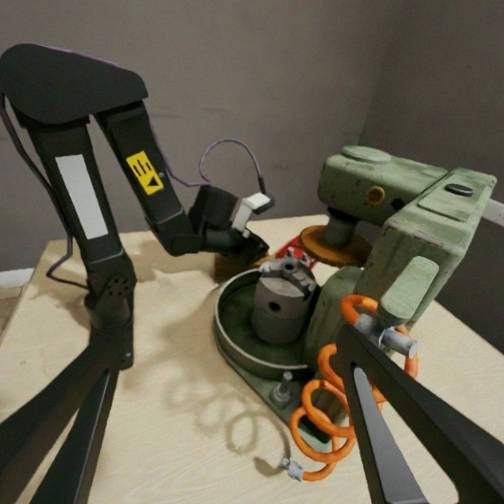

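Emit:
execute_actions([
  {"rows":[[0.3,1.478,0.262,0.87,0,0,-0.47,1.25,0.4,0.5,0.0,0,0,1],[0.3,1.465,0.266,0.855,0,0,-0.47,1.25,0.4,0.5,0.0,0,0,1],[0.3,1.452,0.27,0.838,0,0,-0.47,1.25,0.4,0.5,0.0,0,0,1],[0.3,1.439,0.274,0.821,0,0,-0.47,1.25,0.4,0.5,0.0,0,0,1],[0.3,1.426,0.278,0.804,0,0,-0.47,1.25,0.4,0.5,0.0,0,0,1],[0.3,1.413,0.282,0.787,0,0,-0.47,1.25,0.4,0.5,0.0,0,0,1],[0.3,1.40,0.286,0.77,0,0,-0.47,1.25,0.4,0.5,0.0,0,0,1],[0.3,1.386,0.29,0.752,0,0,-0.47,1.25,0.4,0.5,0.0,0,0,1],[0.3,1.372,0.295,0.734,0,0,-0.47,1.25,0.4,0.5,0.0,0,0,1],[0.3,1.358,0.30,0.716,0,0,-0.47,1.25,0.4,0.5,0.0,0,0,1],[0.3,1.344,0.304,0.698,0,0,-0.47,1.25,0.4,0.5,0.0,0,0,1],[0.3,1.33,0.309,0.68,0,0,-0.47,1.25,0.4,0.5,0.0,0,0,1],[0.3,1.316,0.313,0.662,0,0,-0.47,1.25,0.4,0.5,0.0,0,0,1],[0.3,1.302,0.318,0.648,0,0,-0.47,1.25,0.4,0.5,0.0,0,0,1],[0.3,1.29,0.322,0.64,0,0,-0.47,1.25,0.4,0.5,0.0,0,0,1]],"steps":15},
], pictures=false)

Emit:
execute_actions([
  {"steps":15},
])

Scene clock: 90.03 s of 4200.00 s.
left_arm: end_effector_position=(+0.3251, +0.3638, +0.1007) grip_measured=-0.408 end_effector_quat_wxyz=(+0.558, -0.123, +0.817, +0.081) | right_arm: end_effector_position=(+0.1013, -0.0560, +0.3195) grip_measured=+1.000 end_effector_quat_wxyz=(+0.588, -0.409, +0.547, +0.433)
Joint positions: left_arm=[ 0.308  1.338  0.279  0.687 -0.    -0.005  0.028] | right_arm=[ 1.243  0.408  0.488 -0.013 -0.005 -0.007  0.094]
Joint velocities: left_arm=[-0.002 -0.398  0.125 -0.359  0.066  0.051  0.002] | right_arm=[ 0.012 -0.007 -0.012 -0.022 -0.051 -0.022  0.   ]
Steps of this call (steps 1 to 15: the robot went on to your last target; steps 16 to 90: nothing new was sent; then 9.97 s passed at rest; steps 91 to 105: all 15 steps of this action). Readings (joint positions):
91: left_arm=[0.308 1.499 0.243 0.877 -0.000 -0.005] | right_arm=[1.243 0.408 0.488 -0.013 -0.005 -0.007]
92: left_arm=[0.308 1.497 0.243 0.875 -0.000 -0.005] | right_arm=[1.243 0.408 0.488 -0.013 -0.005 -0.007]
94: left_arm=[0.308 1.484 0.243 0.858 -0.000 -0.005] | right_arm=[1.243 0.408 0.488 -0.013 -0.005 -0.007]
98: left_arm=[0.308 1.436 0.245 0.801 -0.000 -0.005] | right_arm=[1.243 0.408 0.488 -0.013 -0.005 -0.007]
105: the state above

Scene clock: 90.53 s of 4200.00 s.
left_arm: end_effector_position=(+0.3235, +0.3633, +0.1004) grip_measured=-0.408 end_effector_quat_wxyz=(+0.549, -0.124, +0.823, +0.080) | right_arm: end_effector_position=(+0.1013, -0.0560, +0.3195) grip_measured=+1.000 end_effector_quat_wxyz=(+0.588, -0.409, +0.547, +0.433)
Joint positions: left_arm=[ 0.308  1.314  0.291  0.629 -0.    -0.005  0.028] | right_arm=[ 1.243  0.408  0.488 -0.013 -0.005 -0.007  0.094]
Joint velocities: left_arm=[-0.002 -0.012 -0.012  0.007 -0.095 -0.051 -0.   ] | right_arm=[-0.017 -0.002  0.002  0.051  0.007  0.007  0.   ]
Steps of this call (steps 1 to 15: the robot went on to your last target). Readings (joint positions):
1: left_arm=[0.308 1.327 0.283 0.676 -0.000 -0.005] | right_arm=[1.243 0.408 0.488 -0.013 -0.005 -0.007]
2: left_arm=[0.308 1.320 0.286 0.670 -0.000 -0.005] | right_arm=[1.243 0.408 0.488 -0.013 -0.005 -0.007]
4: left_arm=[0.308 1.314 0.290 0.662 -0.000 -0.005] | right_arm=[1.243 0.408 0.488 -0.013 -0.005 -0.007]
8: left_arm=[0.308 1.314 0.291 0.642 -0.000 -0.005] | right_arm=[1.243 0.408 0.488 -0.013 -0.005 -0.007]
15: the state above

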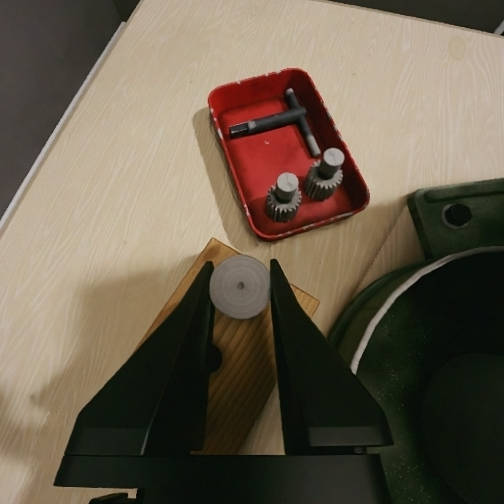

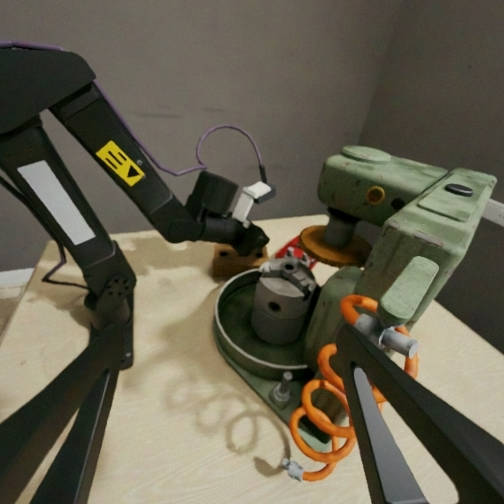

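Emit:
execute_actions([
  {"rows":[[0.3,1.25,0.34,0.6,0,0,-0.47,1.25,0.4,0.5,0.0,0,0,1],[0.3,1.2,0.355,0.54,0,0,-0.47,1.25,0.4,0.5,0.0,0,0,1],[0.3,1.15,0.37,0.47,0,0,-0.47,1.25,0.4,0.5,0.0,0,0,1],[0.3,1.1,0.385,0.4,0,0,-0.47,1.25,0.4,0.5,0.0,0,0,1],[0.3,1.05,0.4,0.33,0,0,-0.47,1.25,0.4,0.5,0.0,0,0,1],[0.3,1.0,0.415,0.26,0,0,-0.47,1.25,0.4,0.5,0.0,0,0,1],[0.3,0.95,0.43,0.19,0,0,-0.47,1.25,0.4,0.5,0.0,0,0,1],[0.3,0.9,0.445,0.12,0,0,-0.47,1.25,0.4,0.5,0.0,0,0,1],[0.3,0.85,0.46,0.05,0,0,-0.47,1.25,0.4,0.5,0.0,0,0,1],[0.3,0.8,0.475,-0.02,0,0,-0.47,1.25,0.4,0.5,0.0,0,0,1],[0.3,0.75,0.49,-0.09,0,0,-0.47,1.25,0.4,0.5,0.0,0,0,1],[0.3,0.7,0.505,-0.16,0,0,-0.47,1.25,0.4,0.5,0.0,0,0,1],[0.3,0.65,0.52,-0.23,0,0,-0.47,1.25,0.4,0.5,0.0,0,0,1],[0.3,0.6,0.54,-0.3,0,0,-0.47,1.25,0.4,0.5,0.0,0,0,1],[0.3,0.55,0.56,-0.37,0,0,-0.47,1.25,0.4,0.5,0.0,0,0,1]],"steps":15},
], pictures=false)

Emit:
execute_actions([
  {"rows":[[0.3,0.5,0.58,-0.44,0,0,-0.47,1.25,0.4,0.5,0.0,0,0,1],[0.3,0.45,0.6,-0.51,0,0,-0.47,1.25,0.4,0.5,0.0,0,0,1],[0.3,0.4,0.62,-0.58,0,0,-0.47,1.25,0.4,0.5,0.0,0,0,1],[0.3,0.35,0.64,-0.65,0,0,-0.47,1.25,0.4,0.5,0.0,0,0,1],[0.3,0.3,0.655,-0.7,0,0,-0.47,1.25,0.4,0.5,0.0,0,0,1],[0.3,0.26,0.665,-0.74,0,0,-0.47,1.25,0.4,0.5,0.0,0,0,1],[0.26,0.25,0.665,-0.74,0,0,-0.47,1.25,0.4,0.5,0.0,0,0,1],[0.21,0.25,0.665,-0.74,0,0,-0.47,1.25,0.4,0.5,0.0,0,0,1],[0.15,0.25,0.665,-0.74,0,0,-0.47,1.25,0.4,0.5,0.0,0,0,1],[0.09,0.25,0.665,-0.74,0,0,-0.47,1.25,0.4,0.5,0.0,0,0,1],[0.03,0.25,0.665,-0.74,0,0,-0.47,1.25,0.4,0.5,0.0,0,0,1],[-0.03,0.25,0.665,-0.74,0,0,-0.47,1.25,0.4,0.5,0.0,0,0,1],[-0.09,0.25,0.665,-0.74,0,0,-0.47,1.25,0.4,0.5,0.0,0,0,1],[-0.14,0.25,0.665,-0.74,0,0,-0.47,1.25,0.4,0.5,0.0,0,0,1],[-0.18,0.25,0.665,-0.74,0,0,-0.47,1.25,0.4,0.5,0.0,0,0,1]],"steps":15},
], pictures=false)

Emit:
execute_actions([
  {"steps":25},
])

Scene clock: 114.83 s of 4200.00 s.
left_arm: end_effector_position=(+0.2680, +0.3466, +0.2414) grip_measured=-0.408 end_effector_quat_wxyz=(+0.610, -0.117, +0.779, +0.089) | right_arm: end_effector_position=(+0.1013, -0.0560, +0.3195) grip_measured=+1.000 end_effector_quat_wxyz=(+0.588, -0.409, +0.547, +0.433)
Joint positions: left_arm=[ 0.308  0.655  0.501 -0.089 -0.    -0.005  0.028] | right_arm=[ 1.243  0.408  0.488 -0.013 -0.005 -0.007  0.094]
Joint velocities: left_arm=[-0.007 -1.409  0.452 -2.029  0.037 -0.037 -0.   ] | right_arm=[-0.012 -0.012 -0.007 -0.022  0.007 -0.081  0.   ]
Steps of this call (steps 1 to 15: the robot went on to your last target; steps 16 to 90: nothing new was sent; then 20.80 s passed at rest; steps 91 to 105: all 15 steps of this action). Readings (joint positions):
91: left_arm=[0.308 1.309 0.292 0.618 -0.000 -0.005] | right_arm=[1.243 0.408 0.488 -0.013 -0.005 -0.007]
92: left_arm=[0.308 1.290 0.296 0.593 -0.000 -0.005] | right_arm=[1.243 0.408 0.488 -0.013 -0.005 -0.007]
94: left_arm=[0.308 1.217 0.312 0.513 -0.000 -0.005] | right_arm=[1.243 0.408 0.488 -0.013 -0.005 -0.007]
98: left_arm=[0.308 1.012 0.379 0.321 -0.000 -0.005] | right_arm=[1.243 0.408 0.488 -0.013 -0.005 -0.007]
105: the state above

Scene clock: 115.33 s of 4200.00 s.
left_arm: end_effector_position=(+0.1811, +0.2357, +0.2541) grip_measured=-0.408 end_effector_quat_wxyz=(+0.581, +0.045, +0.812, -0.034) | right_arm: end_effector_position=(+0.1013, -0.0560, +0.3195) grip_measured=+1.000 end_effector_quat_wxyz=(+0.588, -0.409, +0.547, +0.433)
Joint positions: left_arm=[-0.102  0.26   0.647 -0.717 -0.003 -0.005  0.028] | right_arm=[ 1.243  0.408  0.488 -0.013 -0.005 -0.007  0.094]
Joint velocities: left_arm=[-1.458  0.007 -0.022 -0.344  0.037  0.037  0.001] | right_arm=[ 0.007 -0.012 -0.002  0.007  0.037 -0.095  0.   ]
Steps of this call (steps 1 to 15: all 15 steps of this action). Readings (joint positions):
1: left_arm=[0.308 0.606 0.518 -0.158 -0.000 -0.005] | right_arm=[1.243 0.408 0.488 -0.013 -0.005 -0.007]
2: left_arm=[0.308 0.557 0.535 -0.228 -0.000 -0.005] | right_arm=[1.243 0.408 0.488 -0.013 -0.005 -0.007]
4: left_arm=[0.308 0.459 0.572 -0.368 -0.000 -0.005] | right_arm=[1.243 0.408 0.488 -0.013 -0.005 -0.007]
8: left_arm=[0.277 0.285 0.634 -0.583 -0.006 -0.005] | right_arm=[1.243 0.408 0.488 -0.013 -0.005 -0.007]
15: the state above

Scene clock: 116.17 s of 4200.00 s.
left_arm: end_effector_position=(+0.1757, +0.2203, +0.2457) grip_measured=-0.408 end_effector_quat_wxyz=(+0.564, +0.077, +0.820, -0.057) | right_arm: end_effector_position=(+0.1013, -0.0560, +0.3195) grip_measured=+1.000 end_effector_quat_wxyz=(+0.588, -0.409, +0.547, +0.433)
Joint positions: left_arm=[-0.174  0.26   0.647 -0.753  0.005 -0.004  0.028] | right_arm=[ 1.243  0.408  0.488 -0.013 -0.005 -0.007  0.094]
Joint velocities: left_arm=[ 0.007  0.007 -0.002 -0.022  0.066  0.037  0.001] | right_arm=[-0.007  0.032 -0.007 -0.037 -0.051 -0.037  0.   ]
Steps of this call (steps 1 to 25: the robot went on to your last target). Readings (joint positions):
1: left_arm=[-0.141 0.260 0.647 -0.725 0.002 -0.004] | right_arm=[1.243 0.408 0.488 -0.013 -0.005 -0.007]
2: left_arm=[-0.162 0.260 0.647 -0.732 0.005 -0.004] | right_arm=[1.243 0.408 0.488 -0.013 -0.005 -0.007]
4: left_arm=[-0.174 0.260 0.647 -0.741 0.005 -0.004] | right_arm=[1.243 0.408 0.488 -0.013 -0.005 -0.007]
8: left_arm=[-0.174 0.260 0.647 -0.749 0.005 -0.004] | right_arm=[1.243 0.408 0.488 -0.013 -0.005 -0.007]
25: the state above

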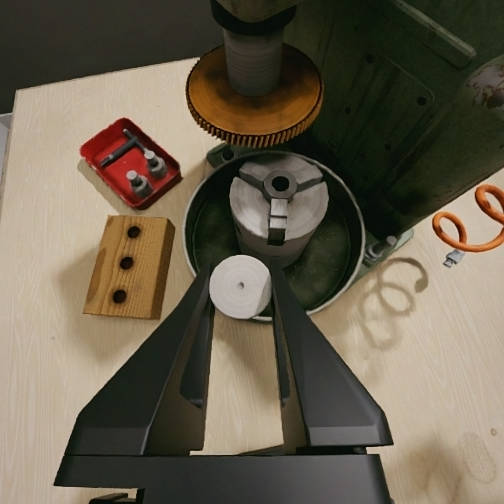

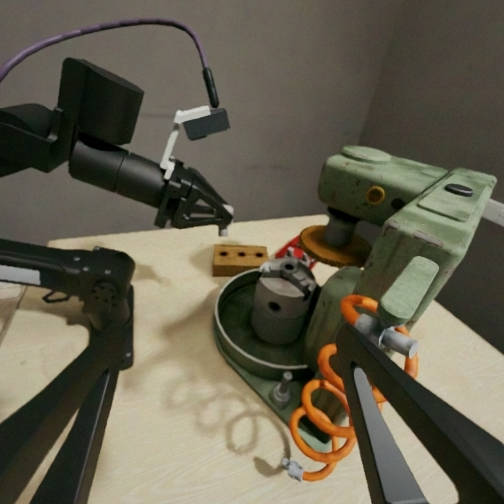

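Emit:
execute_actions([
  {"rows":[[-0.2,0.29,0.66,-0.66,-0.005,0,-0.47,1.25,0.4,0.5,0.0,0,0,1],[-0.22,0.32,0.655,-0.62,-0.005,0,-0.47,1.25,0.4,0.5,0.0,0,0,1],[-0.24,0.35,0.65,-0.58,-0.005,0,-0.47,1.25,0.4,0.5,0.0,0,0,1],[-0.26,0.385,0.645,-0.545,-0.005,0,-0.47,1.25,0.4,0.5,0.0,0,0,1],[-0.275,0.42,0.64,-0.51,-0.005,0,-0.47,1.25,0.4,0.5,0.0,0,0,1],[-0.285,0.455,0.635,-0.475,-0.005,0,-0.47,1.25,0.4,0.5,0.0,0,0,1],[-0.285,0.49,0.63,-0.44,-0.005,0,-0.47,1.25,0.4,0.5,0.0,0,0,1],[-0.285,0.525,0.625,-0.405,-0.005,0,-0.47,1.25,0.4,0.5,0.0,0,0,1],[-0.285,0.56,0.62,-0.37,-0.005,0,-0.47,1.25,0.4,0.5,0.0,0,0,1],[-0.285,0.595,0.62,-0.335,-0.005,0,-0.47,1.25,0.4,0.5,0.0,0,0,1],[-0.285,0.63,0.62,-0.30,-0.005,0,-0.47,1.25,0.4,0.5,0.0,0,0,1],[-0.285,0.66,0.62,-0.27,-0.005,0,-0.47,1.25,0.4,0.5,0.0,0,0,1],[-0.285,0.685,0.62,-0.25,-0.005,0,-0.47,1.25,0.4,0.5,0.0,0,0,1],[-0.285,0.705,0.62,-0.245,-0.005,0,-0.47,1.25,0.4,0.5,0.0,0,0,1],[-0.285,0.72,0.62,-0.245,-0.005,0,-0.47,1.25,0.4,0.5,0.0,0,0,1]],"steps":15},
], pictures=false)

Emit:
execute_actions([
  {"steps":25},
])

Emit:
zoom_image(camera="cam_right_wrist", region=[200, 120, 400, 320])

Scene clock: 134.87 s of 4200.00 s.
left_arm: end_effector_position=(+0.2577, +0.1749, +0.2332) grip_measured=-0.408 end_effector_quat_wxyz=(+0.542, +0.120, +0.828, -0.081) | right_arm: end_effector_position=(+0.1013, -0.0560, +0.3195) grip_measured=+1.000 end_effector_quat_wxyz=(+0.588, -0.409, +0.547, +0.433)
Joint positions: left_arm=[-0.278  0.687  0.632 -0.356 -0.001 -0.004  0.028] | right_arm=[ 1.243  0.408  0.488 -0.013 -0.005 -0.007  0.094]
Joint velocities: left_arm=[ 0.002  0.642 -0.027  0.476 -0.037 -0.037 -0.001] | right_arm=[ 0.002  0.007 -0.002 -0.037  0.022  0.022  0.   ]
Steps of this call (steps 1 to 15: the robot went on to your last target; steps 16 to 90: nothing new was sent; then 15.20 s passed at rest; steps 91 to 105: all 15 steps of this action). Readings (joint positions):
91: left_arm=[-0.177 0.263 0.647 -0.748 0.003 -0.004] | right_arm=[1.243 0.408 0.488 -0.013 -0.005 -0.007]
92: left_arm=[-0.188 0.272 0.647 -0.735 0.001 -0.004] | right_arm=[1.243 0.408 0.488 -0.013 -0.005 -0.007]
94: left_arm=[-0.222 0.316 0.647 -0.687 -0.001 -0.004] | right_arm=[1.243 0.408 0.488 -0.013 -0.005 -0.007]
98: left_arm=[-0.275 0.458 0.647 -0.565 -0.001 -0.004] | right_arm=[1.243 0.408 0.488 -0.013 -0.005 -0.007]
105: the state above

Scene clock: 135.70 s of 4200.00 s.
left_arm: end_effector_position=(+0.2680, +0.1718, +0.2388) grip_measured=-0.408 end_effector_quat_wxyz=(+0.558, +0.118, +0.817, -0.083) | right_arm: end_effector_position=(+0.1013, -0.0560, +0.3195) grip_measured=+1.000 end_effector_quat_wxyz=(+0.588, -0.409, +0.547, +0.433)
Joint positions: left_arm=[-0.278  0.72   0.626 -0.278 -0.001 -0.004  0.028] | right_arm=[ 1.243  0.408  0.488 -0.013 -0.005 -0.007  0.094]
Joint velocities: left_arm=[-0.017  0.002  0.002 -0.051 -0.007 -0.066  0.001] | right_arm=[-0.022 -0.002 -0.007 -0.037 -0.007 -0.022  0.   ]
Steps of this call (steps 1 to 25: the robot went on to your last target). Readings (joint positions):
1: left_arm=[-0.278 0.705 0.630 -0.340 -0.001 -0.004] | right_arm=[1.243 0.408 0.488 -0.013 -0.005 -0.007]
2: left_arm=[-0.278 0.715 0.628 -0.329 -0.001 -0.004] | right_arm=[1.243 0.408 0.488 -0.013 -0.005 -0.007]
4: left_arm=[-0.278 0.720 0.626 -0.315 -0.001 -0.004] | right_arm=[1.243 0.408 0.488 -0.013 -0.005 -0.007]
8: left_arm=[-0.278 0.720 0.626 -0.292 -0.001 -0.004] | right_arm=[1.243 0.408 0.488 -0.013 -0.005 -0.007]
25: the state above

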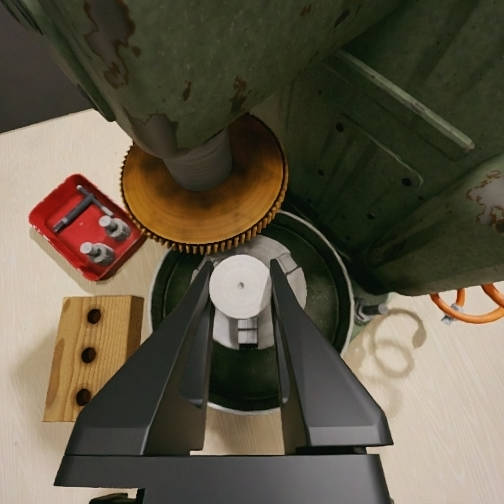

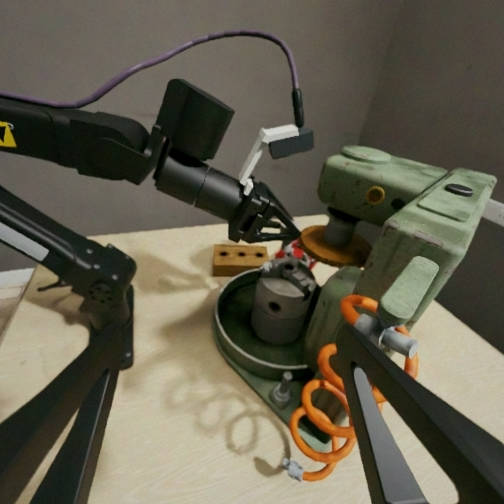

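Region (200, 120, 400, 320) of cam_right_wrist's 504x504 image, scaled by 2.520, with more detail than that image has.

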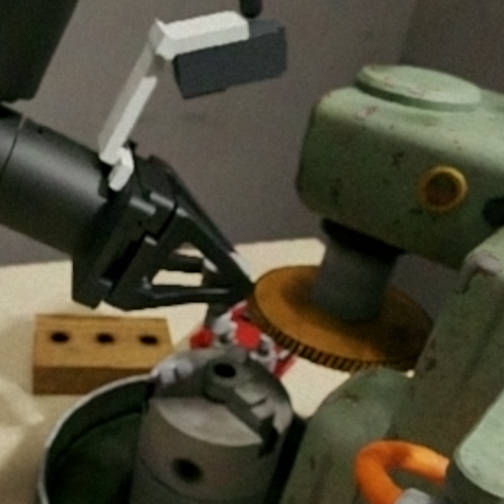

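Emit:
execute_actions([
  {"rows":[[-0.288,0.725,0.62,-0.22,-0.005,0,-0.47,1.25,0.4,0.5,0.0,0,0,1],[-0.288,0.73,0.615,-0.205,-0.005,0,-0.47,1.25,0.4,0.5,0.0,0,0,1],[-0.288,0.735,0.61,-0.19,-0.005,0,-0.47,1.25,0.4,0.5,0.0,0,0,1],[-0.288,0.74,0.60,-0.18,-0.005,0,-0.47,1.25,0.4,0.5,0.0,0,0,1],[-0.288,0.745,0.59,-0.17,-0.005,0,-0.47,1.25,0.4,0.5,0.0,0,0,1],[-0.288,0.75,0.58,-0.16,-0.005,0,-0.47,1.25,0.4,0.5,0.0,0,0,1],[-0.288,0.753,0.572,-0.15,-0.005,0,-0.47,1.25,0.4,0.5,0.0,0,0,1],[-0.288,0.753,0.564,-0.14,-0.005,0,-0.47,1.25,0.4,0.5,0.0,0,0,1],[-0.288,0.753,0.556,-0.13,-0.005,0,-0.47,1.25,0.4,0.5,0.0,0,0,1],[-0.288,0.753,0.548,-0.122,-0.005,0,-0.47,1.25,0.4,0.5,0.0,0,0,1],[-0.288,0.753,0.54,-0.118,-0.005,0,-0.47,1.25,0.4,0.5,0.0,0,0,1],[-0.288,0.753,0.534,-0.118,-0.005,0,-0.47,1.25,0.4,0.5,0.0,0,0,1],[-0.288,0.753,0.528,-0.118,-0.005,0,-0.47,1.25,0.4,0.5,0.0,0,0,1],[-0.288,0.753,0.524,-0.118,-0.005,0,-0.47,1.25,0.4,0.5,0.0,0,0,1],[-0.288,0.753,0.52,-0.118,-0.005,0,-0.47,1.25,0.4,0.5,0.0,0,0,1]],"steps":15},
], pictures=false)

Emit:
execute_actions([
  {"steps":25},
])

Emit:
zoom_image(camera="cam_right_wrist", region=[230, 130, 390, 290])

Scene clock: 152.50 s of 4200.00 s.
left_arm: end_effector_position=(+0.2744, +0.1699, +0.2133) grip_measured=-0.408 end_effector_quat_wxyz=(+0.555, +0.119, +0.819, -0.083) | right_arm: end_effector_position=(+0.1013, -0.0560, +0.3195) grip_measured=+1.000 end_effector_quat_wxyz=(+0.588, -0.409, +0.547, +0.433)
Joint positions: left_arm=[-0.278  0.746  0.535 -0.168 -0.001 -0.004  0.028] | right_arm=[ 1.243  0.408  0.488 -0.013 -0.005 -0.007  0.094]
Joint velocities: left_arm=[-0.012 -0.002 -0.139  0.081 -0.037 -0.037 -0.001] | right_arm=[ 0.007 -0.027 -0.007  0.051  0.066 -0.051  0.   ]
Steps of this call (steps 1 to 15: the robot went on to your last target; steps 16 to 90: nothing new was sent; then 13.30 s passed at rest; steps 91 to 105: all 15 steps of this action). Readings (joint positions):
91: left_arm=[-0.278 0.720 0.626 -0.276 -0.001 -0.004] | right_arm=[1.243 0.408 0.488 -0.013 -0.005 -0.007]
92: left_arm=[-0.278 0.720 0.626 -0.272 -0.001 -0.004] | right_arm=[1.243 0.408 0.488 -0.013 -0.005 -0.007]
94: left_arm=[-0.278 0.721 0.624 -0.253 -0.001 -0.004] | right_arm=[1.243 0.408 0.488 -0.013 -0.005 -0.007]
98: left_arm=[-0.278 0.736 0.598 -0.201 -0.001 -0.004] | right_arm=[1.243 0.408 0.488 -0.013 -0.005 -0.007]
105: the state above

Scene clock: 153.33 s of 4200.00 s.
left_arm: end_effector_position=(+0.2752, +0.1696, +0.2137) grip_measured=-0.408 end_effector_quat_wxyz=(+0.559, +0.118, +0.816, -0.083) | right_arm: end_effector_position=(+0.1013, -0.0560, +0.3195) grip_measured=+1.000 end_effector_quat_wxyz=(+0.588, -0.409, +0.547, +0.433)
Joint positions: left_arm=[-0.278  0.746  0.528 -0.151 -0.001 -0.004  0.028] | right_arm=[ 1.243  0.408  0.488 -0.013 -0.005 -0.007  0.094]
Joint velocities: left_arm=[ 0.017  0.017  0.002 -0.037  0.081  0.007 -0.   ] | right_arm=[ 0.007  0.002 -0.022 -0.037 -0.037  0.037  0.   ]
Steps of this call (steps 1 to 25: the robot went on to your last target). Readings (joint positions):
1: left_arm=[-0.278 0.746 0.531 -0.167 -0.001 -0.004] | right_arm=[1.243 0.408 0.488 -0.013 -0.005 -0.007]
2: left_arm=[-0.278 0.746 0.529 -0.167 -0.001 -0.004] | right_arm=[1.243 0.408 0.488 -0.013 -0.005 -0.007]
4: left_arm=[-0.278 0.746 0.528 -0.165 -0.001 -0.004] | right_arm=[1.243 0.408 0.488 -0.013 -0.005 -0.007]
8: left_arm=[-0.278 0.746 0.528 -0.156 -0.001 -0.004] | right_arm=[1.243 0.408 0.488 -0.013 -0.005 -0.007]
25: the state above

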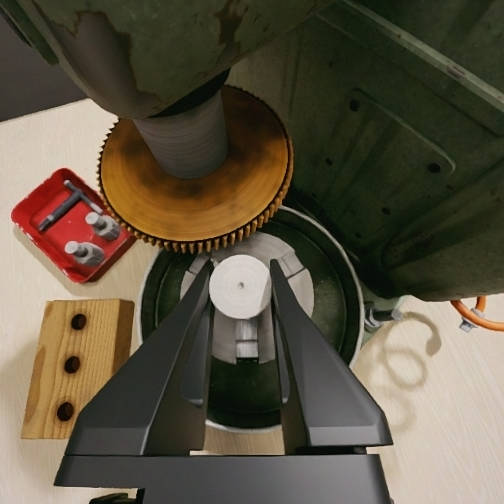

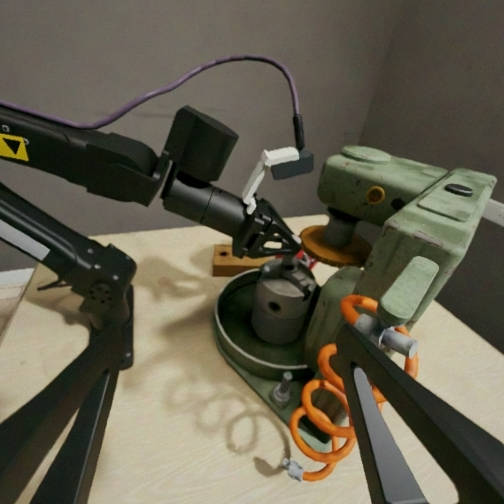

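Region (230, 130, 390, 290) of cam_right_wrist's 504x504 image, scaled by 3.150, with more detail than that image has.

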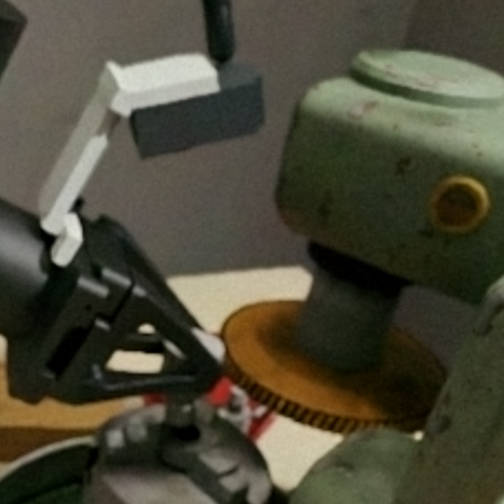

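Emit:
zoom_image(camera="cam_right_wrist", region=[250, 220, 330, 300])

Region (250, 220, 330, 300) of cam_right_wrist's 504x504 image, scaled by 6.300, with more detail than that image has.

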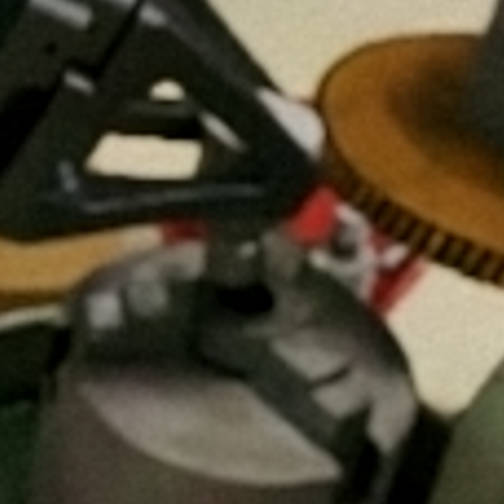

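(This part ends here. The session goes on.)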